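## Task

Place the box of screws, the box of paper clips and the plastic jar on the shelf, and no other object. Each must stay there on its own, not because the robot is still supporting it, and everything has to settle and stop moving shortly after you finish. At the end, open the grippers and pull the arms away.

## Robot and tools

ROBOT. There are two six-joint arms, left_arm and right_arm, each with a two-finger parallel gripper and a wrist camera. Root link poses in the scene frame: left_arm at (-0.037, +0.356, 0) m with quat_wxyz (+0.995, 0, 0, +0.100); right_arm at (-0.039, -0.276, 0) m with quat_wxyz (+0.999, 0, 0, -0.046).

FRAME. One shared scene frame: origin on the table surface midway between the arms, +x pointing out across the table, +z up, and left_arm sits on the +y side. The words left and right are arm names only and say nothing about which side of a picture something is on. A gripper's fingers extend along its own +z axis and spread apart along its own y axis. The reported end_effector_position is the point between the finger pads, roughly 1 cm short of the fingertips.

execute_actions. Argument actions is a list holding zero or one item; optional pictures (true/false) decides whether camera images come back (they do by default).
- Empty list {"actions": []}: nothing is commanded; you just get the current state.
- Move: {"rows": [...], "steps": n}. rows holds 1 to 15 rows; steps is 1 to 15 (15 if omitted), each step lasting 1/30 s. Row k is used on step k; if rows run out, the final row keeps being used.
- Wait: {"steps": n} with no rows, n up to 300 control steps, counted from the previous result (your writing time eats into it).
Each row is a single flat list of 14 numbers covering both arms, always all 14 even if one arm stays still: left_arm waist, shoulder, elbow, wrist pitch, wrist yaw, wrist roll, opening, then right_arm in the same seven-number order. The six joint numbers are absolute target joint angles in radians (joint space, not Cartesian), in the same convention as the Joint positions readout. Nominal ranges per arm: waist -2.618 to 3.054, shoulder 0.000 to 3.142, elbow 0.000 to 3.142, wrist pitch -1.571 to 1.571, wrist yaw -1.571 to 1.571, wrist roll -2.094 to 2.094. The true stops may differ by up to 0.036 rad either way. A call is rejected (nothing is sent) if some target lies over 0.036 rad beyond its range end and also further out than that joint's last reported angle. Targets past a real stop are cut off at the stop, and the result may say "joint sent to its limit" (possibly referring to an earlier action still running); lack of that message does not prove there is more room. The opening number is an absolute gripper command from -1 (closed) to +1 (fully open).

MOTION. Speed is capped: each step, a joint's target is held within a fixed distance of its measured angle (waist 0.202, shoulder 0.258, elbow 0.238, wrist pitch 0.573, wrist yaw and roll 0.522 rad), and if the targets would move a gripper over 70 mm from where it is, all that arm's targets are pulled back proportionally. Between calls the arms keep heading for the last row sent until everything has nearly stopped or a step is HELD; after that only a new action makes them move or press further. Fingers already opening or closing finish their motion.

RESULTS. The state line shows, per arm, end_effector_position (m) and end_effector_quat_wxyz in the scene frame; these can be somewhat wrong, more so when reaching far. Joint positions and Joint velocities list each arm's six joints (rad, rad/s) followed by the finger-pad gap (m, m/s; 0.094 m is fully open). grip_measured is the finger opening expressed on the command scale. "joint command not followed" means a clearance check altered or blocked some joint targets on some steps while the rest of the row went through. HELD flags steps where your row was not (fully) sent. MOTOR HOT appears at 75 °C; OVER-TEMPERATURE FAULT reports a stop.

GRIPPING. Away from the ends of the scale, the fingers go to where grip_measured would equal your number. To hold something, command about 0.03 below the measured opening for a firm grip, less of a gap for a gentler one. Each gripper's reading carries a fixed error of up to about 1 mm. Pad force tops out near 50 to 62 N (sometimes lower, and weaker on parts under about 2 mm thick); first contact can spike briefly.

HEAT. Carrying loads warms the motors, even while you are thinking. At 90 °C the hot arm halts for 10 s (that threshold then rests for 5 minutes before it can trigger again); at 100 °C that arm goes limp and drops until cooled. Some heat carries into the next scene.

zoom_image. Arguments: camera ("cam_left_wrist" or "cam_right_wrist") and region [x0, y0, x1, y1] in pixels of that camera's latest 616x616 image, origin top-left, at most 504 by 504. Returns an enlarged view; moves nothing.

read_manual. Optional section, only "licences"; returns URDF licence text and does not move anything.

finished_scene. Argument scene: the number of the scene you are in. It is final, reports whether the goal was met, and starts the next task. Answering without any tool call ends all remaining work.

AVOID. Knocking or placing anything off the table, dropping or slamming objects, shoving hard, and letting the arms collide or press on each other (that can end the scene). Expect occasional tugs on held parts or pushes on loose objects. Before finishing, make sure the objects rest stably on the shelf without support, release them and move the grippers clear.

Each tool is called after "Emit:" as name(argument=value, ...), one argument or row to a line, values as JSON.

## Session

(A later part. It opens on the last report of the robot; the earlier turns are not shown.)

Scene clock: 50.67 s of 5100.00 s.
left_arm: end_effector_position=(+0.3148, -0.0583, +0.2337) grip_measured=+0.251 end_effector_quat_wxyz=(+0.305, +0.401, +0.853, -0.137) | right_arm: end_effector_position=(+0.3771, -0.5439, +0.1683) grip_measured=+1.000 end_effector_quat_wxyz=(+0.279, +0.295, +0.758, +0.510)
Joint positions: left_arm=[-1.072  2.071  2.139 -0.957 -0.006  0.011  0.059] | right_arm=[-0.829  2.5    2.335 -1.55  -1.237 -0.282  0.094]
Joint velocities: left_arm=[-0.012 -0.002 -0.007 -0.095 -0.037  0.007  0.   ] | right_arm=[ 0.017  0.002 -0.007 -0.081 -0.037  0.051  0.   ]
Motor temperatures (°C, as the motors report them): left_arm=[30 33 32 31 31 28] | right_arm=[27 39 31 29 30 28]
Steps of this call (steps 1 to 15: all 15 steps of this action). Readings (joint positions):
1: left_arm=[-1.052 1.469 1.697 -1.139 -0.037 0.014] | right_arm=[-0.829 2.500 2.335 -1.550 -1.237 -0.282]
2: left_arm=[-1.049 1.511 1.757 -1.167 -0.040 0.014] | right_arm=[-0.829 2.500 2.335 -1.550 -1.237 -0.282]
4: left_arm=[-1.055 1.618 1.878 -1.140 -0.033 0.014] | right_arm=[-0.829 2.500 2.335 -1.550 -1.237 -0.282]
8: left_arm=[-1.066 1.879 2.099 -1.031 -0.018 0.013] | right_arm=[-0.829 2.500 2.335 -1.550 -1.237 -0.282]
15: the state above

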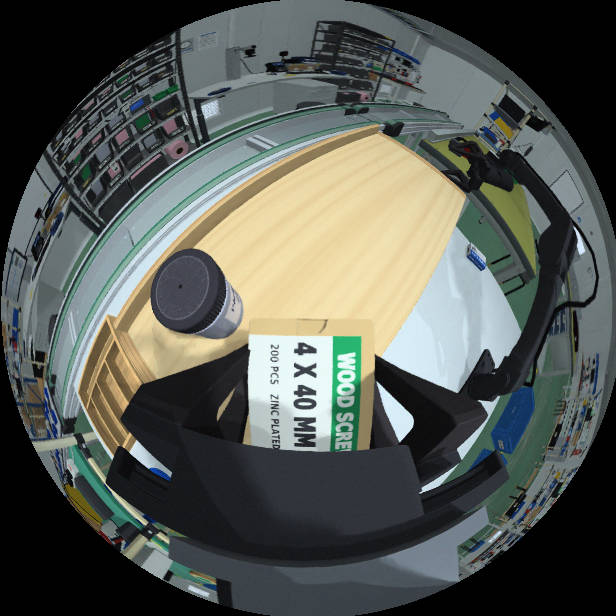

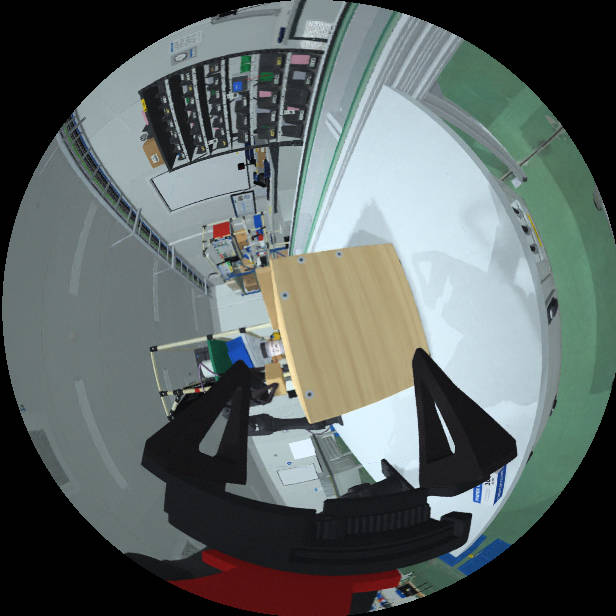

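Emit:
execute_actions(
  actions=[
    {"rows":[[-1.06,2.05,2.22,-0.95,0,0,0.2,-0.829,2.5,2.335,-1.55,-1.242,-0.282,1],[-1.06,2.05,2.26,-0.97,0,0,0.2,-0.829,2.5,2.335,-1.55,-1.242,-0.282,1],[-1.06,2.08,2.3,-0.98,0,0,0.2,-0.829,2.5,2.335,-1.55,-1.242,-0.282,1],[-1.06,2.11,2.34,-0.99,0,0,0.2,-0.829,2.5,2.335,-1.55,-1.242,-0.282,1],[-1.06,2.14,2.38,-1.0,0,0,0.2,-0.829,2.5,2.335,-1.55,-1.242,-0.282,1],[-1.06,2.17,2.42,-1.01,0,0,0.2,-0.829,2.5,2.335,-1.55,-1.242,-0.282,1],[-1.06,2.2,2.46,-1.02,0,0,0.2,-0.829,2.5,2.335,-1.55,-1.242,-0.282,1],[-1.06,2.23,2.5,-1.03,0,0,0.2,-0.829,2.5,2.335,-1.55,-1.242,-0.282,1],[-1.06,2.26,2.54,-1.04,0,0,0.2,-0.829,2.5,2.335,-1.55,-1.242,-0.282,1],[-1.06,2.28,2.56,-1.05,0,0,0.2,-0.829,2.5,2.335,-1.55,-1.242,-0.282,1]]},
  ],
)

Scene clock: 52.67 s of 5100.00 s.
left_arm: end_effector_position=(+0.3377, -0.0871, +0.2072) grip_measured=+0.220 end_effector_quat_wxyz=(+0.280, +0.405, +0.861, -0.129) | right_arm: end_effector_position=(+0.3771, -0.5439, +0.1683) grip_measured=+1.000 end_effector_quat_wxyz=(+0.279, +0.295, +0.758, +0.510)
Joint positions: left_arm=[-1.072  2.334  2.496 -1.106 -0.     0.009  0.057] | right_arm=[-0.829  2.5    2.335 -1.55  -1.237 -0.282  0.094]
Joint velocities: left_arm=[ 0.002 -0.002 -0.002 -0.051 -0.037 -0.022  0.001] | right_arm=[ 0.017 -0.012 -0.002  0.007 -0.051 -0.037  0.   ]
Motor temperatures (°C, as the motors report them): left_arm=[30 34 33 32 31 28] | right_arm=[27 39 31 29 30 28]
Steps of this call (steps 1 to 30: the robot went on to your last target; steps 31 to 45: nothing new was sent; steps 46 to 60: all 15 steps of this action). Readings (joint positions):
46: left_arm=[-1.072 2.031 2.149 -0.962 -0.005 0.010] | right_arm=[-0.829 2.500 2.335 -1.550 -1.237 -0.282]
47: left_arm=[-1.072 2.043 2.171 -0.977 -0.005 0.010] | right_arm=[-0.829 2.500 2.335 -1.550 -1.237 -0.282]
49: left_arm=[-1.072 2.085 2.235 -1.007 -0.005 0.010] | right_arm=[-0.829 2.500 2.335 -1.550 -1.237 -0.282]
53: left_arm=[-1.072 2.201 2.394 -1.039 -0.005 0.010] | right_arm=[-0.829 2.500 2.335 -1.550 -1.237 -0.282]
60: the state above

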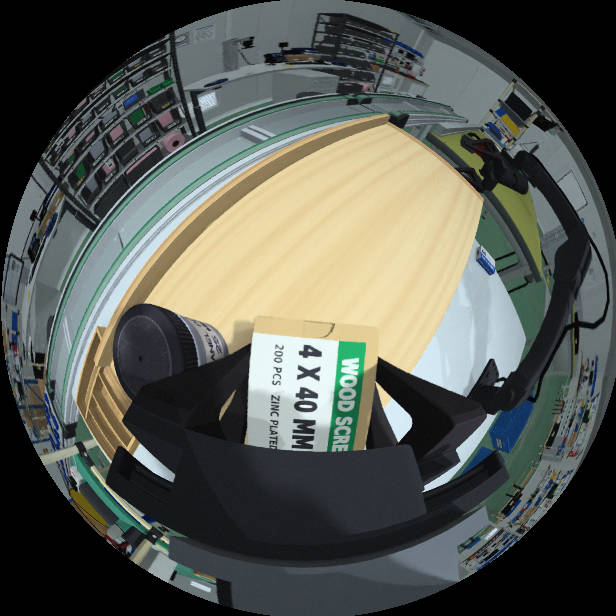

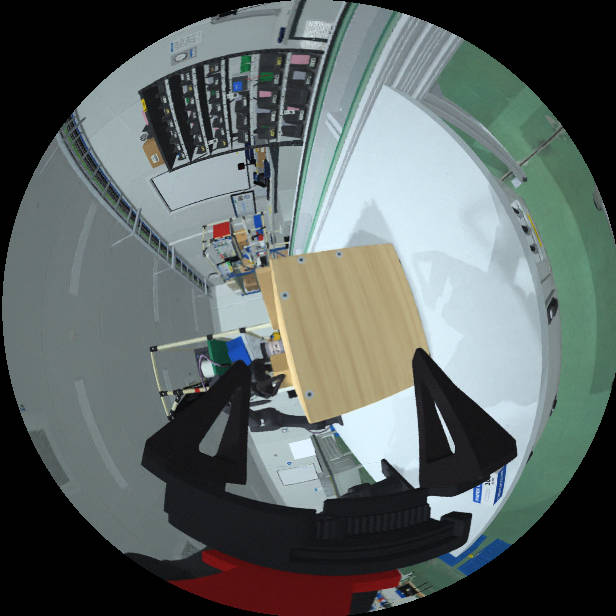

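Emit:
execute_actions(
  actions=[
    {"rows":[[-1.07,2.3,2.5,-1.1,0,0,0.65,-0.829,2.5,2.335,-1.55,-1.242,-0.282,1]],"steps":10},
  ],
  pictures=false,
)

Emit:
execute_actions(
  actions=[
    {"rows":[[-1.07,2.2,2.5,-1.15,0,0,0.65,-0.829,2.5,2.335,-1.55,-1.242,-0.282,1],[-1.07,2.15,2.5,-1.2,0,0,0.65,-0.829,2.5,2.335,-1.55,-1.242,-0.282,1],[-1.07,2.1,2.5,-1.2,0,0,0.65,-0.829,2.5,2.335,-1.55,-1.242,-0.282,1],[-1.07,2.05,2.5,-1.2,0,0,0.65,-0.829,2.5,2.335,-1.55,-1.242,-0.282,1],[-1.07,2.0,2.5,-1.2,0,0,0.65,-0.829,2.5,2.335,-1.55,-1.242,-0.282,1],[-1.07,2.0,2.5,-1.2,0,0,0.65,-0.829,2.5,2.335,-1.55,-1.242,-0.282,1],[-1.07,1.9,2.4,-1.2,0,0,0.65,-0.829,2.5,2.335,-1.55,-1.242,-0.282,1],[-1.07,1.8,2.3,-1.3,0,0,0.65,-0.829,2.5,2.335,-1.55,-1.242,-0.282,1],[-1.07,1.7,2.25,-1.4,0,0,0.65,-0.829,2.5,2.335,-1.55,-1.242,-0.282,1]]},
  ],
)

Scene clock: 54.50 s of 5100.00 s.
left_arm: end_effector_position=(+0.3371, -0.0850, +0.2098) grip_measured=+0.648 end_effector_quat_wxyz=(+0.279, +0.405, +0.861, -0.128) | right_arm: end_effector_position=(+0.3771, -0.5439, +0.1683) grip_measured=+1.000 end_effector_quat_wxyz=(+0.279, +0.295, +0.758, +0.510)
Joint positions: left_arm=[-1.07   2.333  2.508 -1.121 -0.     0.009  0.077] | right_arm=[-0.829  2.5    2.335 -1.55  -1.237 -0.282  0.094]
Joint velocities: left_arm=[-0.002 -0.007  0.007 -0.022 -0.051  0.037  0.001] | right_arm=[ 0.002  0.007 -0.002 -0.051 -0.022  0.007  0.   ]
Motor temperatures (°C, as the motors report them): left_arm=[30 35 33 33 31 28] | right_arm=[27 39 31 29 30 28]
Steps of this call (steps 1 to 30: the robot went on to your last target; steps 31 to 45: nothing new was sent; steps 46 to 55: all 10 steps of this action). Readings (joint positions):
46: left_arm=[-1.070 2.337 2.508 -1.122 -0.001 0.009] | right_arm=[-0.829 2.500 2.335 -1.550 -1.237 -0.282]
47: left_arm=[-1.070 2.336 2.508 -1.122 -0.000 0.009] | right_arm=[-0.829 2.500 2.335 -1.550 -1.237 -0.282]
49: left_arm=[-1.070 2.334 2.508 -1.121 -0.000 0.009] | right_arm=[-0.829 2.500 2.335 -1.550 -1.237 -0.282]
53: left_arm=[-1.070 2.333 2.508 -1.121 -0.000 0.009] | right_arm=[-0.829 2.500 2.335 -1.550 -1.237 -0.282]
55: the state above

Scene clock: 55.00 s of 5100.00 s.
left_arm: end_effector_position=(+0.2360, +0.0348, +0.3728) grip_measured=+0.648 end_effector_quat_wxyz=(+0.338, +0.395, +0.840, -0.155) | right_arm: end_effector_position=(+0.3771, -0.5439, +0.1683) grip_measured=+1.000 end_effector_quat_wxyz=(+0.279, +0.295, +0.758, +0.510)
Joint positions: left_arm=[-1.07   1.75   2.272 -1.329 -0.     0.009  0.077] | right_arm=[-0.829  2.5    2.335 -1.55  -1.237 -0.282  0.094]
Joint velocities: left_arm=[ 0.012 -1.145 -0.012 -0.505  0.051 -0.037  0.001] | right_arm=[ 0.007 -0.012 -0.007 -0.037  0.022  0.007  0.   ]
Motor temperatures (°C, as the motors report them): left_arm=[30 35 33 32 31 28] | right_arm=[27 39 31 29 30 28]
Steps of this call (steps 1 to 15: all 15 steps of this action). Readings (joint positions):
1: left_arm=[-1.070 2.322 2.501 -1.122 -0.000 0.009] | right_arm=[-0.829 2.500 2.335 -1.550 -1.237 -0.282]
2: left_arm=[-1.070 2.307 2.490 -1.135 -0.000 0.009] | right_arm=[-0.829 2.500 2.335 -1.550 -1.237 -0.282]
4: left_arm=[-1.070 2.264 2.482 -1.161 -0.000 0.009] | right_arm=[-0.829 2.500 2.335 -1.550 -1.237 -0.282]
8: left_arm=[-1.070 2.115 2.429 -1.170 -0.000 0.009] | right_arm=[-0.829 2.500 2.335 -1.550 -1.237 -0.282]
15: the state above

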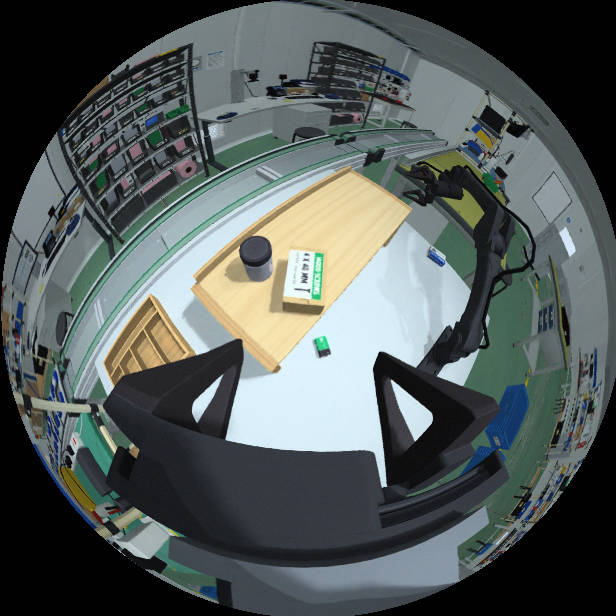

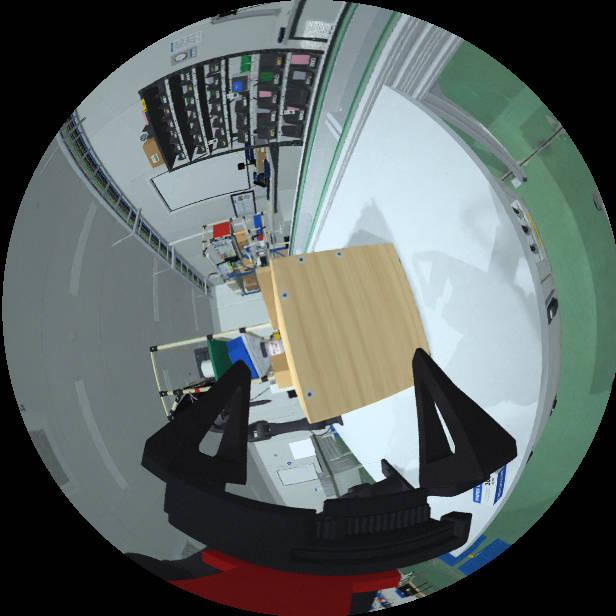

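Emit:
execute_actions(
  actions=[
    {"rows":[[0,1.5,1.9,-1.3,0,0,1,-0.9,2.0,2.2,-1.55,-1.242,-0.282,1]]},
  ],
  pictures=false,
)

Emit:
execute_actions(
  actions=[
    {"rows":[[0,1.5,1.9,-1.3,0,0,1,-0.9,1.45,1.9,-1.5,0,0,1]]},
  ],
  pictures=false,
)

Emit:
execute_actions(
  actions=[
    {"steps":20},
  ],
)

Scene clock: 56.77 s of 5100.00 s.
left_arm: end_effector_position=(+0.3217, +0.4121, +0.3277) grip_measured=+1.000 end_effector_quat_wxyz=(+0.312, -0.069, +0.947, +0.026) | right_arm: end_effector_position=(+0.3080, -0.4959, +0.3653) grip_measured=+1.000 end_effector_quat_wxyz=(+0.438, +0.200, +0.785, +0.389)
Joint positions: left_arm=[-0.05   1.528  1.901 -1.307 -0.004  0.006  0.094] | right_arm=[-0.898  1.943  2.215 -1.543 -1.236 -0.278  0.094]
Joint velocities: left_arm=[ 1.6   -0.012 -0.012 -0.007 -0.183 -0.022  0.   ] | right_arm=[ 0.002 -0.017 -0.007  0.081  0.007 -0.022  0.   ]
Motor temperatures (°C, as the motors report them): left_arm=[30 34 32 32 31 28] | right_arm=[27 39 31 29 30 28]
Steps of this call (steps 1 to 30: the robot went on to your last target; steps 31 to 38: nothing new was sent; steps 39 to 53: all 15 steps of this action). Readings (joint positions):
39: left_arm=[-1.049 1.676 2.197 -1.358 0.013 0.009] | right_arm=[-0.833 2.476 2.306 -1.536 -1.235 -0.281]
40: left_arm=[-1.005 1.631 2.112 -1.333 0.020 0.009] | right_arm=[-0.838 2.441 2.263 -1.538 -1.228 -0.280]
42: left_arm=[-0.871 1.554 1.977 -1.331 0.018 0.009] | right_arm=[-0.856 2.363 2.222 -1.546 -1.219 -0.279]
46: left_arm=[-0.566 1.528 1.907 -1.327 0.009 0.008] | right_arm=[-0.888 2.177 2.215 -1.544 -1.216 -0.278]
53: the state above

Scene clock: 57.27 s of 5100.00 s.
left_arm: end_effector_position=(+0.3177, +0.4335, +0.3277) grip_measured=+1.000 end_effector_quat_wxyz=(+0.311, -0.098, +0.945, +0.036) | right_arm: end_effector_position=(+0.1410, -0.5156, +0.3339) grip_measured=+1.000 end_effector_quat_wxyz=(+0.256, +0.438, +0.857, -0.087)
Joint positions: left_arm=[ 0.009  1.528  1.901 -1.307 -0.005  0.004  0.094] | right_arm=[-0.897  1.426  1.907 -1.511 -0.099 -0.016  0.094]
Joint velocities: left_arm=[-0.012 -0.027 -0.017 -0.037 -0.007  0.007  0.   ] | right_arm=[0.002 0.335 0.012 0.022 0.637 0.11  0.   ]
Motor temperatures (°C, as the motors report them): left_arm=[30 34 32 32 31 28] | right_arm=[27 39 31 29 30 28]
Steps of this call (steps 1 to 15: all 15 steps of this action). Readings (joint positions):
1: left_arm=[-0.008 1.528 1.901 -1.307 -0.011 0.005] | right_arm=[-0.897 1.900 2.158 -1.502 -1.163 -0.235]
2: left_arm=[0.014 1.528 1.901 -1.307 -0.016 0.005] | right_arm=[-0.897 1.836 2.059 -1.487 -1.055 -0.187]
4: left_arm=[0.017 1.528 1.901 -1.307 -0.016 0.004] | right_arm=[-0.897 1.702 1.927 -1.505 -0.839 -0.118]
8: left_arm=[0.009 1.528 1.901 -1.307 -0.008 0.004] | right_arm=[-0.897 1.472 1.898 -1.511 -0.442 -0.052]
15: the state above

Scene clock: 57.93 s of 5100.00 s.
left_arm: end_effector_position=(+0.3178, +0.4333, +0.3277) grip_measured=+1.000 end_effector_quat_wxyz=(+0.311, -0.098, +0.945, +0.035) | right_arm: end_effector_position=(+0.1324, -0.5299, +0.3252) grip_measured=+1.000 end_effector_quat_wxyz=(+0.226, +0.454, +0.854, -0.115)
Joint positions: left_arm=[ 0.009  1.528  1.901 -1.307 -0.004  0.004  0.094] | right_arm=[-0.897  1.456  1.907 -1.509 -0.015 -0.009  0.094]
Joint velocities: left_arm=[-0.002 -0.017  0.027  0.037 -0.066 -0.051  0.   ] | right_arm=[-0.017 -0.002  0.002 -0.022 -0.022 -0.037  0.   ]
Motor temperatures (°C, as the motors report them): left_arm=[30 34 32 32 31 28] | right_arm=[27 39 31 29 30 28]
Steps of this call (steps 1 to 20: the robot went on to your last target). Readings (joint positions):
1: left_arm=[0.009 1.528 1.901 -1.307 -0.005 0.004] | right_arm=[-0.897 1.437 1.907 -1.511 -0.081 -0.015]
2: left_arm=[0.009 1.528 1.901 -1.307 -0.005 0.004] | right_arm=[-0.897 1.445 1.907 -1.510 -0.067 -0.013]
4: left_arm=[0.009 1.528 1.901 -1.307 -0.005 0.004] | right_arm=[-0.897 1.455 1.907 -1.509 -0.047 -0.012]
8: left_arm=[0.009 1.528 1.901 -1.307 -0.004 0.004] | right_arm=[-0.897 1.456 1.907 -1.509 -0.027 -0.010]
20: the state above

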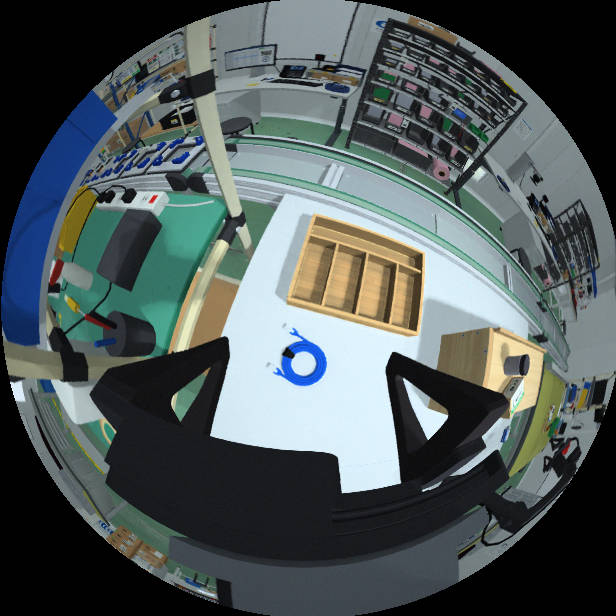

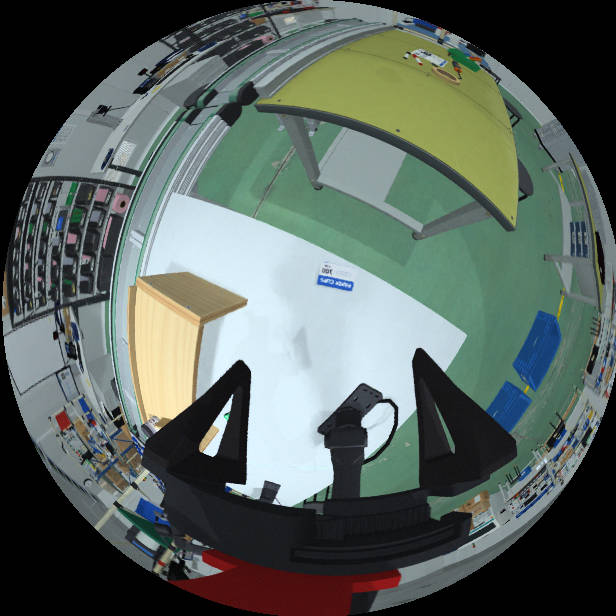

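Emit:
execute_actions(
  actions=[
    {"rows":[[0,1.5,1.9,-1.3,0,0,1,-0.92,1.94,1.79,-1.4,0,0,1]]},
  ],
  pictures=false,
)

Emit:
execute_actions(
  actions=[
    {"steps":10},
  ],
)

Scene clock: 60.03 s of 5100.00 s.
left_arm: end_effector_position=(+0.3178, +0.4333, +0.3277) grip_measured=+1.000 end_effector_quat_wxyz=(+0.311, -0.098, +0.945, +0.035) | right_arm: end_effector_position=(+0.1622, -0.5858, +0.1154) grip_measured=+1.000 end_effector_quat_wxyz=(-0.019, +0.477, +0.878, +0.018)
Joint positions: left_arm=[ 0.009  1.528  1.901 -1.307 -0.004  0.004  0.094] | right_arm=[-0.912  1.998  1.776 -1.399 -0.013 -0.009  0.094]
Joint velocities: left_arm=[-0.007 -0.012 -0.007 -0.007 -0.022 -0.007  0.   ] | right_arm=[-0.022  0.071 -0.134 -0.022  0.022 -0.081  0.   ]
Motor temperatures (°C, as the motors report them): left_arm=[30 34 32 32 31 28] | right_arm=[27 38 31 29 30 28]
Steps of this call (steps 1 to 15: the robot went on to your last target; steps 16 to 48: nothing new was sent; steps 49 to 63: all 15 steps of this action). Readings (joint positions):
49: left_arm=[0.009 1.528 1.901 -1.307 -0.004 0.004] | right_arm=[-0.897 1.467 1.905 -1.507 -0.014 -0.009]
50: left_arm=[0.009 1.528 1.901 -1.307 -0.004 0.004] | right_arm=[-0.897 1.486 1.905 -1.501 -0.014 -0.009]
52: left_arm=[0.009 1.528 1.901 -1.307 -0.004 0.004] | right_arm=[-0.897 1.553 1.895 -1.480 -0.014 -0.009]
56: left_arm=[0.009 1.528 1.901 -1.307 -0.004 0.004] | right_arm=[-0.898 1.747 1.864 -1.443 -0.014 -0.009]
63: the state above

Scene clock: 60.37 s of 5100.00 s.
left_arm: end_effector_position=(+0.3178, +0.4333, +0.3277) grip_measured=+1.000 end_effector_quat_wxyz=(+0.311, -0.098, +0.945, +0.035) | right_arm: end_effector_position=(+0.1615, -0.5850, +0.1332) grip_measured=+1.000 end_effector_quat_wxyz=(+0.003, +0.478, +0.879, +0.006)
Joint positions: left_arm=[ 0.009  1.528  1.901 -1.307 -0.004  0.004  0.094] | right_arm=[-0.912  1.946  1.774 -1.4   -0.013 -0.009  0.094]
Joint velocities: left_arm=[-0.002 -0.007  0.002 -0.022 -0.066  0.022  0.   ] | right_arm=[ 0.012  0.017 -0.017  0.007 -0.051 -0.007  0.   ]
Motor temperatures (°C, as the motors report them): left_arm=[30 34 32 32 31 28] | right_arm=[27 38 31 29 30 28]
Steps of this call (steps 1 to 10: the robot went on to your last target). Readings (joint positions):
1: left_arm=[0.009 1.528 1.901 -1.307 -0.004 0.004] | right_arm=[-0.912 1.998 1.774 -1.400 -0.013 -0.009]
2: left_arm=[0.009 1.528 1.901 -1.307 -0.004 0.004] | right_arm=[-0.912 1.992 1.774 -1.400 -0.013 -0.009]
4: left_arm=[0.009 1.528 1.901 -1.307 -0.004 0.004] | right_arm=[-0.912 1.972 1.774 -1.400 -0.013 -0.009]
8: left_arm=[0.009 1.528 1.901 -1.307 -0.004 0.004] | right_arm=[-0.912 1.946 1.774 -1.400 -0.013 -0.009]
10: the state above

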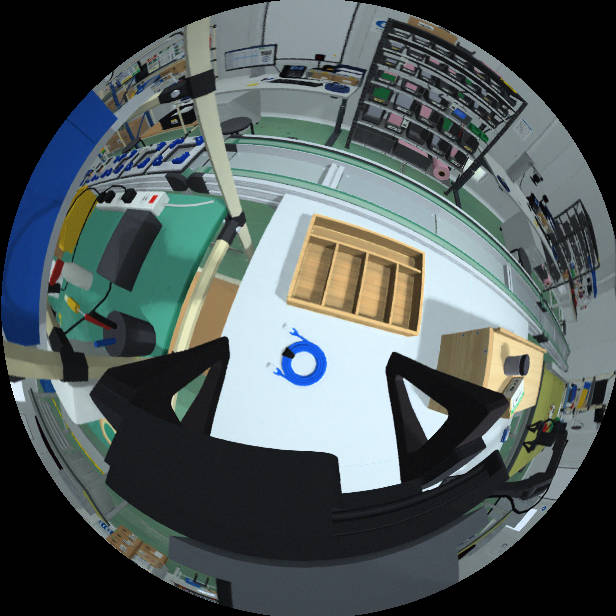

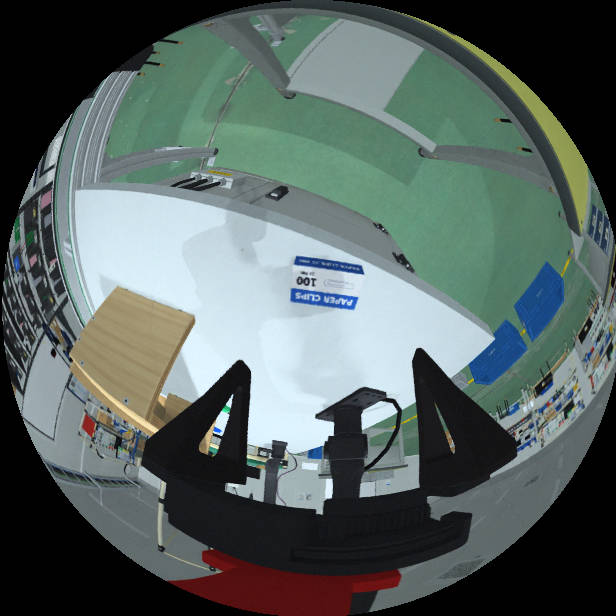

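Emit:
execute_actions(
  actions=[
    {"rows":[[0,1.5,1.9,-1.3,0,0,1,-0.92,1.94,1.79,-1.4,0,-1.39,1]]},
  ],
  pictures=false,
)

Emit:
execute_actions(
  actions=[
    {"rows":[[0,1.5,1.9,-1.3,0,0,1,-0.92,1.95,1.7,-1.3,0,-1.39,1],[0,1.5,1.9,-1.3,0,0,1,-0.92,1.955,1.62,-1.21,0,-1.39,1],[0,1.5,1.9,-1.3,0,0,1,-0.92,1.965,1.54,-1.13,0,-1.39,1]]},
  ],
)

Scene clock: 62.70 s of 5100.00 s.
left_arm: end_effector_position=(+0.3178, +0.4333, +0.3277) grip_measured=+1.000 end_effector_quat_wxyz=(+0.311, -0.098, +0.945, +0.035) | right_arm: end_effector_position=(+0.1602, -0.5859, +0.1332) grip_measured=+1.000 end_effector_quat_wxyz=(+0.003, -0.124, +0.992, +0.002)
Joint positions: left_arm=[ 0.009  1.528  1.901 -1.307 -0.004  0.004  0.094] | right_arm=[-0.913  1.946  1.774 -1.4   -0.006 -1.254  0.094]
Joint velocities: left_arm=[ 0.002 -0.007 -0.002  0.051 -0.051 -0.022  0.   ] | right_arm=[-0.007  0.007  0.002  0.051  0.007 -0.872  0.   ]
Motor temperatures (°C, as the motors report them): left_arm=[30 34 32 32 31 28] | right_arm=[27 38 31 29 30 28]
Steps of this call (steps 1 to 30: the robot went on to your last target; steps 31 to 55: nothing new was sent; steps 56 to 70: all 15 steps of this action). Readings (joint positions):
56: left_arm=[0.009 1.528 1.901 -1.307 -0.004 0.004] | right_arm=[-0.912 1.946 1.774 -1.400 -0.011 -0.093]
57: left_arm=[0.009 1.528 1.901 -1.307 -0.004 0.004] | right_arm=[-0.913 1.946 1.774 -1.400 -0.011 -0.193]
59: left_arm=[0.009 1.528 1.901 -1.307 -0.004 0.004] | right_arm=[-0.913 1.946 1.774 -1.400 -0.011 -0.393]
63: left_arm=[0.009 1.528 1.901 -1.307 -0.004 0.004] | right_arm=[-0.913 1.946 1.774 -1.400 -0.010 -0.792]
70: the state above

Scene clock: 63.20 s of 5100.00 s.
left_arm: end_effector_position=(+0.3178, +0.4333, +0.3277) grip_measured=+1.000 end_effector_quat_wxyz=(+0.311, -0.098, +0.945, +0.035) | right_arm: end_effector_position=(+0.1598, -0.5864, +0.0631) grip_measured=+1.000 end_effector_quat_wxyz=(-0.002, -0.184, +0.983, +0.008)
Joint positions: left_arm=[ 0.009  1.528  1.901 -1.307 -0.004  0.004  0.094] | right_arm=[-0.913  1.979  1.542 -1.149 -0.002 -1.376  0.094]
Joint velocities: left_arm=[ 0.002  0.002 -0.002 -0.037 -0.037 -0.022  0.   ] | right_arm=[-0.012 -0.002  0.012  0.11  -0.007 -0.007  0.   ]
Motor temperatures (°C, as the motors report them): left_arm=[30 34 32 32 31 28] | right_arm=[27 37 31 29 30 28]
Steps of this call (steps 1 to 15: all 15 steps of this action). Readings (joint positions):
1: left_arm=[0.009 1.528 1.901 -1.307 -0.004 0.004] | right_arm=[-0.913 1.944 1.764 -1.385 -0.006 -1.280]
2: left_arm=[0.009 1.528 1.901 -1.307 -0.004 0.004] | right_arm=[-0.913 1.939 1.735 -1.350 -0.006 -1.300]
4: left_arm=[0.009 1.528 1.901 -1.307 -0.004 0.004] | right_arm=[-0.913 1.933 1.641 -1.263 -0.006 -1.329]
8: left_arm=[0.009 1.528 1.901 -1.307 -0.004 0.004] | right_arm=[-0.913 1.978 1.548 -1.199 -0.003 -1.360]
15: the state above

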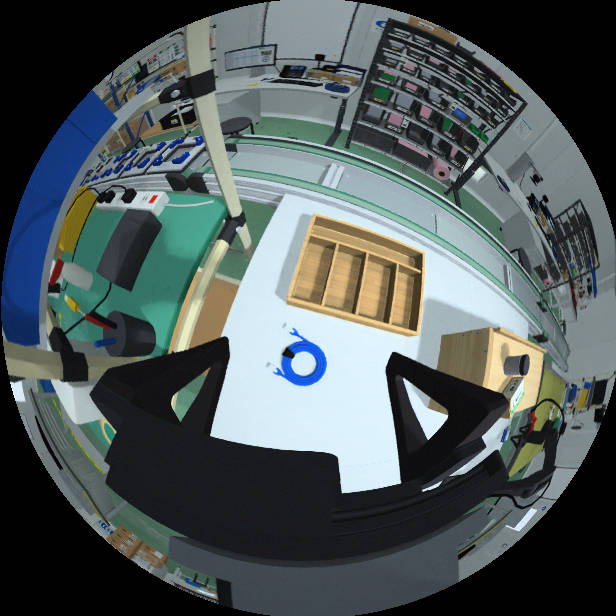

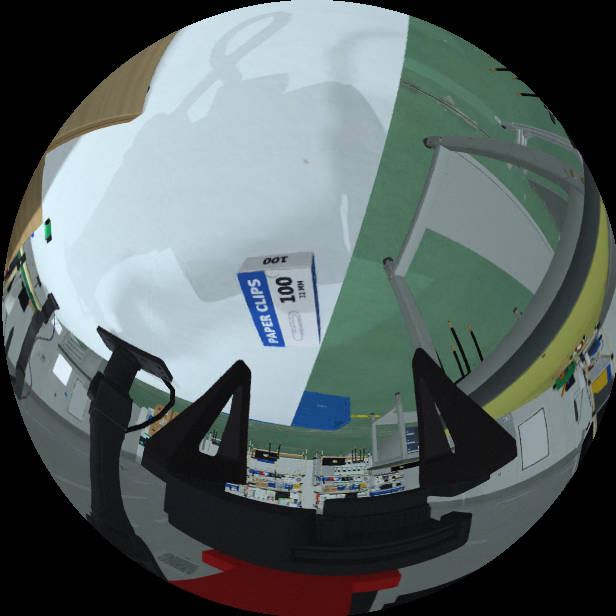

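Emit:
execute_actions(
  actions=[
    {"rows":[[0,1.5,1.9,-1.3,0,0,1,-0.92,1.84,1.39,-1.09,0,-1.46,1]]},
  ],
)

Scene clock: 65.07 s of 5100.00 s.
left_arm: end_effector_position=(+0.3178, +0.4333, +0.3277) grip_measured=+1.000 end_effector_quat_wxyz=(+0.311, -0.098, +0.945, +0.035) | right_arm: end_effector_position=(+0.1487, -0.5692, +0.0752) grip_measured=+1.000 end_effector_quat_wxyz=(+0.007, -0.220, +0.975, -0.017)
Joint positions: left_arm=[ 0.009  1.528  1.901 -1.307 -0.004  0.004  0.094] | right_arm=[-0.913  1.845  1.408 -1.097 -0.002 -1.449  0.094]
Joint velocities: left_arm=[-0.007 -0.002  0.012  0.051  0.007 -0.051  0.   ] | right_arm=[-0.002 -0.017  0.012  0.066 -0.007 -0.022  0.   ]
Motor temperatures (°C, as the motors report them): left_arm=[30 34 32 32 31 28] | right_arm=[27 37 31 29 30 28]
Steps of this call (steps 1 to 30: the robot went on to your last target; steps 31 to 41: nothing new was sent; steps 42 to 56: all 15 steps of this action). Readings (joint positions):
42: left_arm=[0.009 1.528 1.901 -1.307 -0.004 0.004] | right_arm=[-0.913 1.959 1.513 -1.108 -0.002 -1.391]
43: left_arm=[0.009 1.528 1.901 -1.307 -0.004 0.004] | right_arm=[-0.913 1.928 1.468 -1.090 -0.002 -1.402]
45: left_arm=[0.009 1.528 1.901 -1.307 -0.004 0.004] | right_arm=[-0.913 1.875 1.416 -1.105 -0.002 -1.421]
49: left_arm=[0.009 1.528 1.901 -1.307 -0.004 0.004] | right_arm=[-0.913 1.845 1.408 -1.104 -0.002 -1.439]
56: the state above

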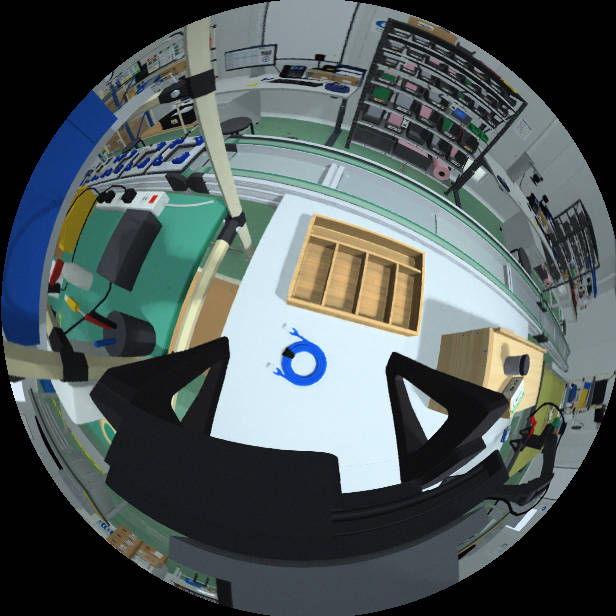

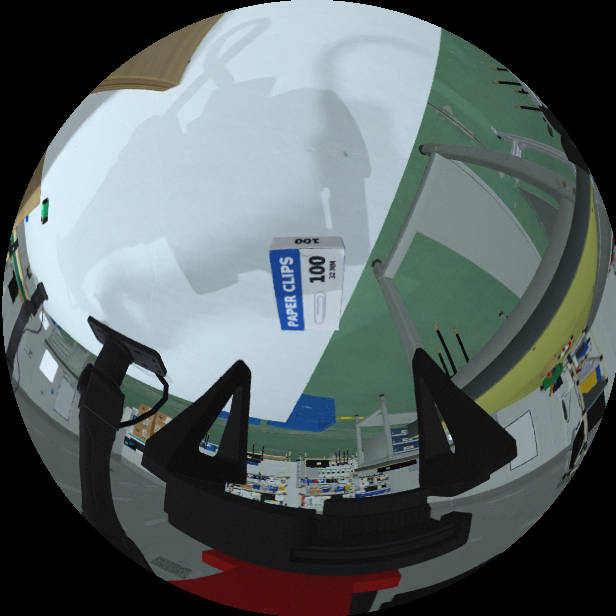

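Emit:
execute_actions(
  actions=[
    {"rows":[[0,1.5,1.9,-1.3,0,0,1,-0.89,1.82,1.33,-1.05,0,-1.46,1],[0,1.5,1.9,-1.3,0,0,1,-0.89,1.83,1.3,-1.02,0,-1.46,1],[0,1.5,1.9,-1.3,0,0,1,-0.89,1.84,1.27,-0.99,0,-1.46,1]]},
  ],
)

Scene clock: 66.53 s of 5100.00 s.
left_arm: end_effector_position=(+0.3178, +0.4333, +0.3277) grip_measured=+1.000 end_effector_quat_wxyz=(+0.311, -0.098, +0.945, +0.035) | right_arm: end_effector_position=(+0.1441, -0.5529, +0.0445) grip_measured=+1.000 end_effector_quat_wxyz=(+0.002, -0.228, +0.974, -0.003)
Joint positions: left_arm=[ 0.009  1.528  1.901 -1.307 -0.004  0.004  0.094] | right_arm=[-0.898  1.843  1.28  -1.001 -0.001 -1.452  0.094]
Joint velocities: left_arm=[-0.007 -0.002  0.007 -0.022  0.037 -0.022  0.   ] | right_arm=[ 0.007 -0.007  0.007  0.095 -0.007 -0.081  0.   ]
Motor temperatures (°C, as the motors report them): left_arm=[30 34 32 32 31 28] | right_arm=[27 37 31 29 30 28]
Steps of this call (steps 1 to 15: the robot went on to your last target; steps 16 to 29: nothing new was sent; steps 30 to 44: all 15 steps of this action). Readings (joint positions):
30: left_arm=[0.009 1.528 1.901 -1.307 -0.004 0.004] | right_arm=[-0.911 1.842 1.397 -1.084 -0.002 -1.451]
31: left_arm=[0.009 1.528 1.901 -1.307 -0.004 0.004] | right_arm=[-0.909 1.835 1.377 -1.065 -0.001 -1.451]
33: left_arm=[0.009 1.528 1.901 -1.307 -0.004 0.004] | right_arm=[-0.902 1.832 1.328 -1.036 -0.001 -1.451]
37: left_arm=[0.009 1.528 1.901 -1.307 -0.004 0.004] | right_arm=[-0.898 1.842 1.280 -1.025 -0.001 -1.452]
44: the state above

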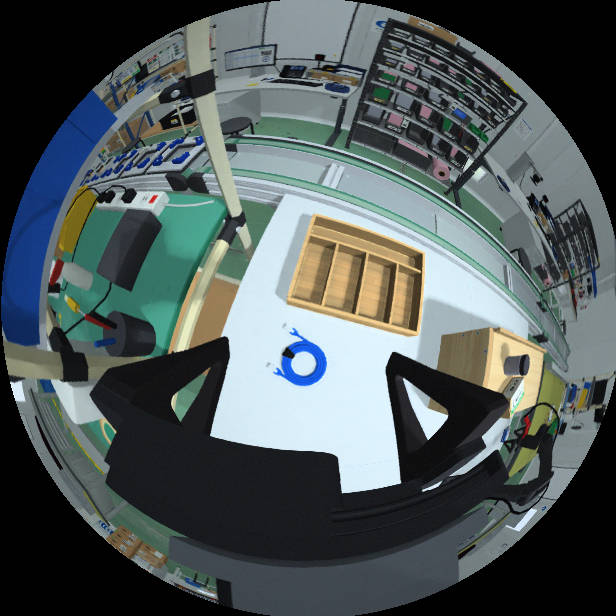

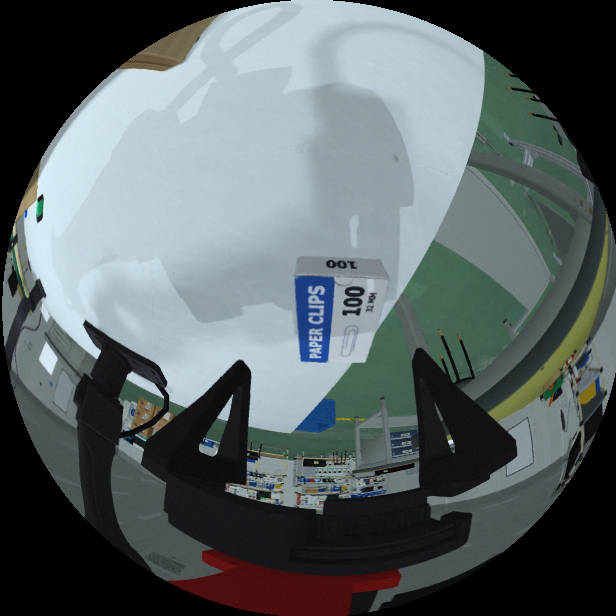

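Emit:
execute_actions(
  actions=[
    {"rows":[[0,1.5,1.9,-1.3,0,0,1,-0.8,1.84,1.29,-1.0,0,-1.4,1]],"steps":10},
  ],
)

Scene clock: 67.60 s of 5100.00 s.
left_arm: end_effector_position=(+0.3178, +0.4333, +0.3277) grip_measured=+1.000 end_effector_quat_wxyz=(+0.311, -0.098, +0.945, +0.035) | right_arm: end_effector_position=(+0.1714, -0.5346, +0.0445) grip_measured=+1.000 end_effector_quat_wxyz=(-0.001, -0.261, +0.965, -0.007)
Joint positions: left_arm=[ 0.009  1.528  1.901 -1.307 -0.004  0.004  0.094] | right_arm=[-0.795  1.843  1.28  -0.996  0.007 -1.415  0.094]
Joint velocities: left_arm=[ 0.007 -0.007 -0.007 -0.051  0.051  0.007  0.   ] | right_arm=[-0.002 -0.017 -0.002 -0.007 -0.007  0.081  0.   ]
Motor temperatures (°C, as the motors report them): left_arm=[30 33 32 32 31 28] | right_arm=[27 37 31 29 30 28]
Steps of this call (steps 1 to 15: the robot went on to your last target; steps 16 to 22: nothing new was sent; steps 23 to 32: all 10 steps of this action). Readings (joint positions):
23: left_arm=[0.009 1.528 1.901 -1.307 -0.004 0.004] | right_arm=[-0.888 1.843 1.280 -0.996 0.005 -1.444]
24: left_arm=[0.009 1.528 1.901 -1.307 -0.004 0.004] | right_arm=[-0.870 1.843 1.280 -0.996 0.009 -1.437]
26: left_arm=[0.009 1.528 1.901 -1.307 -0.004 0.004] | right_arm=[-0.825 1.843 1.280 -0.996 0.009 -1.427]
30: left_arm=[0.009 1.528 1.901 -1.307 -0.004 0.004] | right_arm=[-0.794 1.843 1.280 -0.996 0.007 -1.418]
32: the state above

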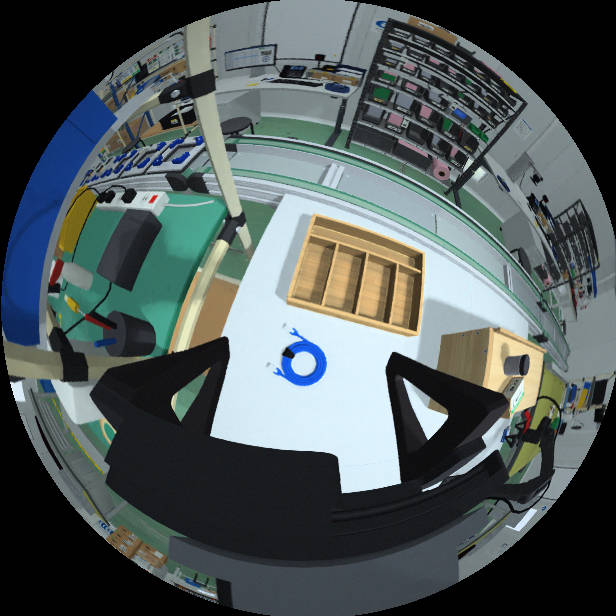

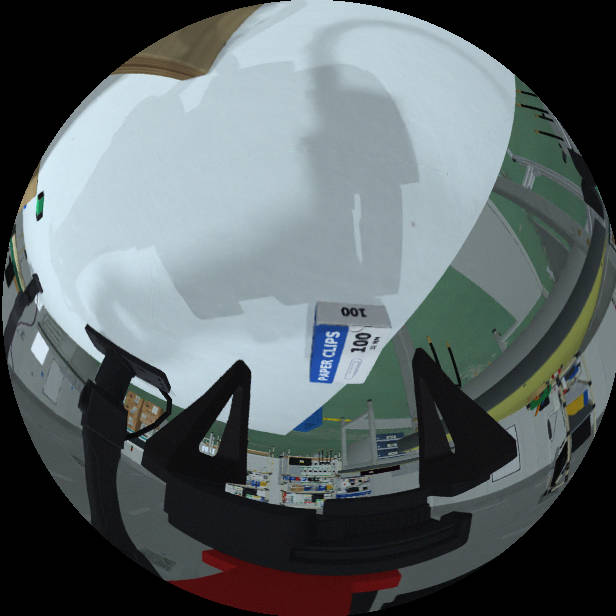

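Emit:
execute_actions(
  actions=[
    {"rows":[[0,1.5,1.9,-1.3,0,0,1,-0.8,1.86,1.29,-0.99,0,-1.33,1],[0,1.5,1.9,-1.3,0,0,1,-0.8,1.87,1.27,-0.96,0,-1.33,1],[0,1.5,1.9,-1.3,0,0,1,-0.8,1.88,1.245,-0.93,0,-1.33,1]],"steps":12},
  ],
)

Scene clock: 69.10 s of 5100.00 s.
left_arm: end_effector_position=(+0.3178, +0.4333, +0.3277) grip_measured=+1.000 end_effector_quat_wxyz=(+0.311, -0.098, +0.945, +0.035) | right_arm: end_effector_position=(+0.1744, -0.5383, +0.0308) grip_measured=+1.000 end_effector_quat_wxyz=(+0.000, -0.227, +0.974, -0.009)
Joint positions: left_arm=[ 0.009  1.528  1.901 -1.307 -0.004  0.004  0.094] | right_arm=[-0.795  1.874  1.263 -0.944  0.007 -1.345  0.094]
Joint velocities: left_arm=[-0.012  0.002  0.002 -0.095  0.007  0.007  0.   ] | right_arm=[-0.002 -0.007  0.002  0.022  0.066 -0.022  0.   ]
Motor temperatures (°C, as the motors report them): left_arm=[30 33 32 32 31 28] | right_arm=[27 37 31 29 30 28]
Steps of this call (steps 1 to 15: the robot went on to your last target; steps 16 to 33: nothing new was sent; steps 34 to 45: all 12 steps of this action). Readings (joint positions):
34: left_arm=[0.009 1.528 1.901 -1.307 -0.004 0.004] | right_arm=[-0.795 1.843 1.280 -0.996 0.007 -1.399]
35: left_arm=[0.009 1.528 1.901 -1.307 -0.004 0.004] | right_arm=[-0.795 1.844 1.280 -0.993 0.007 -1.387]
37: left_arm=[0.009 1.528 1.901 -1.307 -0.004 0.004] | right_arm=[-0.795 1.854 1.280 -0.975 0.007 -1.370]
41: left_arm=[0.009 1.528 1.901 -1.307 -0.004 0.004] | right_arm=[-0.795 1.872 1.268 -0.948 0.007 -1.352]
45: the state above

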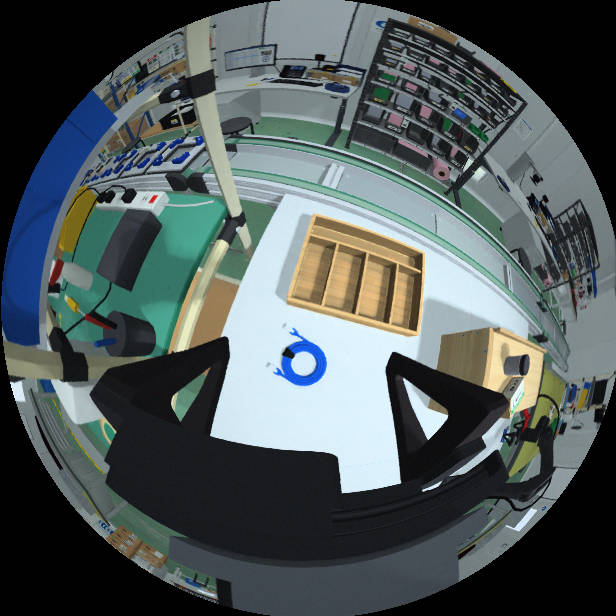

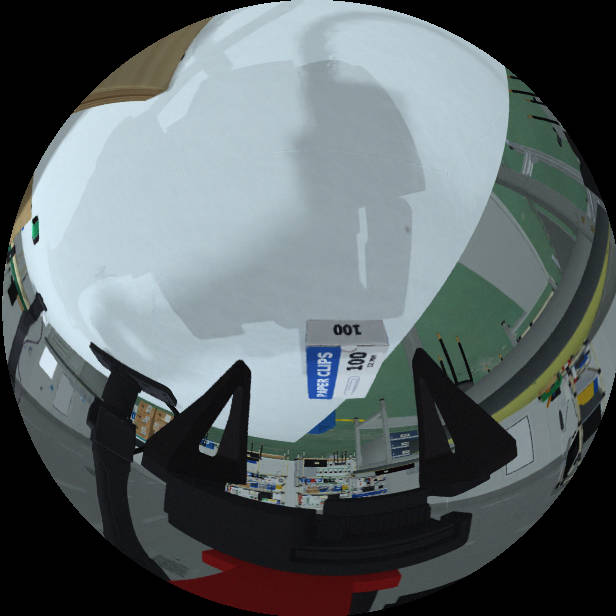

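Emit:
execute_actions(
  actions=[
    {"rows":[[0,1.5,1.9,-1.3,0,0,1,-0.8,1.885,1.22,-0.9,0,-1.33,1],[0,1.5,1.9,-1.3,0,0,1,-0.8,1.89,1.2,-0.88,0,-1.33,1]],"steps":12},
  ],
)

Scene clock: 70.17 s of 5100.00 s.
left_arm: end_effector_position=(+0.3178, +0.4333, +0.3277) grip_measured=+1.000 end_effector_quat_wxyz=(+0.311, -0.098, +0.945, +0.035) | right_arm: end_effector_position=(+0.1717, -0.5350, +0.0167) grip_measured=+1.000 end_effector_quat_wxyz=(-0.001, -0.224, +0.975, -0.006)
Joint positions: left_arm=[ 0.009  1.528  1.901 -1.307 -0.004  0.004  0.094] | right_arm=[-0.795  1.885  1.217 -0.893  0.007 -1.34   0.094]
Joint velocities: left_arm=[-0.007  0.002 -0.007 -0.022 -0.007  0.007  0.   ] | right_arm=[ 0.017  0.002  0.007  0.066 -0.051 -0.007  0.   ]
Motor temperatures (°C, as the motors report them): left_arm=[30 33 32 32 31 28] | right_arm=[27 36 31 29 30 28]
Steps of this call (steps 1 to 15: the robot went on to your last target; steps 16 to 20: nothing new was sent; steps 21 to 32: all 12 steps of this action). Readings (joint positions):
21: left_arm=[0.009 1.528 1.901 -1.307 -0.004 0.004] | right_arm=[-0.795 1.874 1.259 -0.931 0.007 -1.340]
22: left_arm=[0.009 1.528 1.901 -1.307 -0.004 0.004] | right_arm=[-0.795 1.874 1.251 -0.920 0.007 -1.340]
24: left_arm=[0.009 1.528 1.901 -1.307 -0.004 0.004] | right_arm=[-0.795 1.876 1.232 -0.904 0.007 -1.340]
28: left_arm=[0.009 1.528 1.901 -1.307 -0.004 0.004] | right_arm=[-0.795 1.884 1.217 -0.900 0.007 -1.340]
32: the state above

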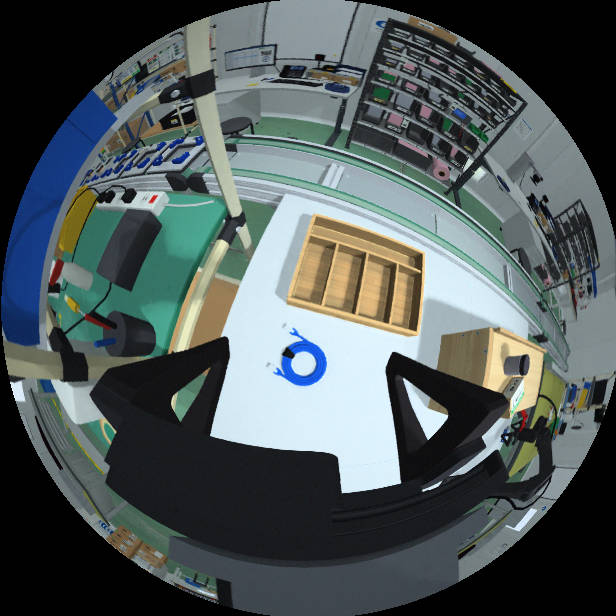

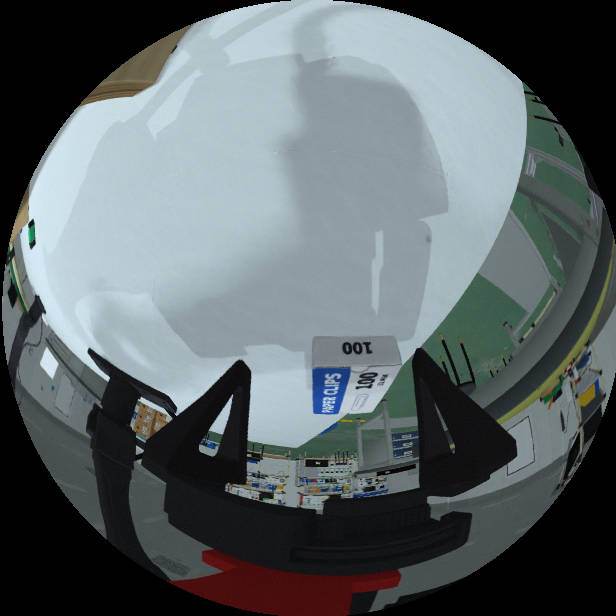

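Emit:
execute_actions(
  actions=[
    {"rows":[[0,1.5,1.9,-1.3,0,0,1,-0.86,1.92,1.26,-0.9,0,-1.36,1]],"steps":12},
  ],
)

Scene clock: 71.10 s of 5100.00 s.
left_arm: end_effector_position=(+0.3178, +0.4333, +0.3277) grip_measured=+1.000 end_effector_quat_wxyz=(+0.311, -0.098, +0.945, +0.035) | right_arm: end_effector_position=(+0.1560, -0.5504, +0.0114) grip_measured=+1.000 end_effector_quat_wxyz=(-0.003, -0.197, +0.980, -0.001)
Joint positions: left_arm=[ 0.009  1.528  1.901 -1.307 -0.004  0.004  0.094] | right_arm=[-0.861  1.913  1.232 -0.891  0.006 -1.35   0.094]
Joint velocities: left_arm=[-0.007 -0.002 -0.017 -0.022 -0.066 -0.081  0.   ] | right_arm=[-0.002 -0.002  0.012  0.066 -0.051 -0.022  0.   ]
Motor temperatures (°C, as the motors report them): left_arm=[30 33 32 32 31 28] | right_arm=[27 36 31 29 30 28]
Steps of this call (steps 1 to 15: the robot went on to your last target; step 16: nothing new was sent; steps 17 to 28: all 12 steps of this action). Readings (joint positions):
17: left_arm=[0.009 1.528 1.901 -1.307 -0.004 0.004] | right_arm=[-0.800 1.888 1.220 -0.890 0.005 -1.342]
18: left_arm=[0.009 1.528 1.901 -1.307 -0.004 0.004] | right_arm=[-0.811 1.894 1.225 -0.891 0.005 -1.344]
20: left_arm=[0.009 1.528 1.901 -1.307 -0.004 0.004] | right_arm=[-0.840 1.905 1.231 -0.891 0.005 -1.346]
24: left_arm=[0.009 1.528 1.901 -1.307 -0.004 0.004] | right_arm=[-0.861 1.913 1.232 -0.891 0.006 -1.348]
28: the state above

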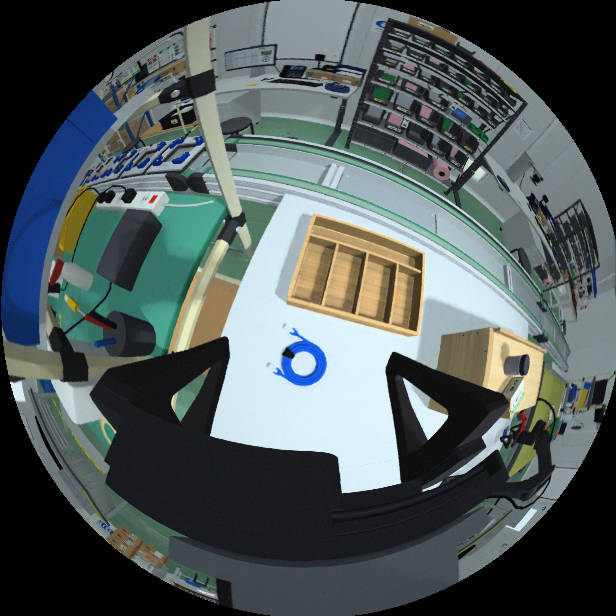

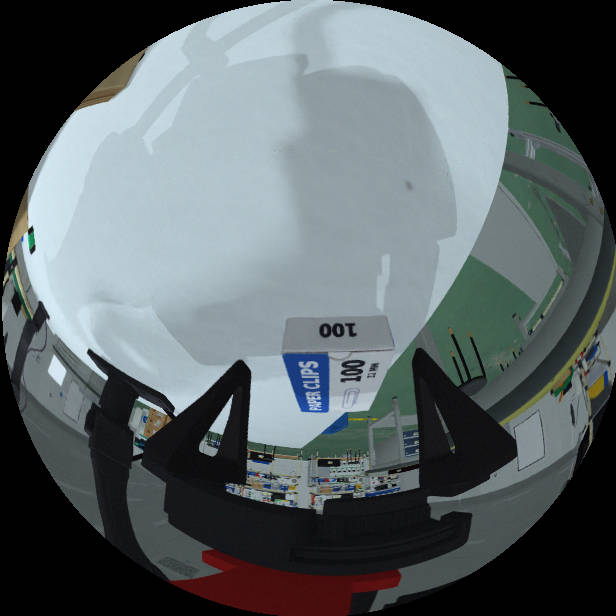

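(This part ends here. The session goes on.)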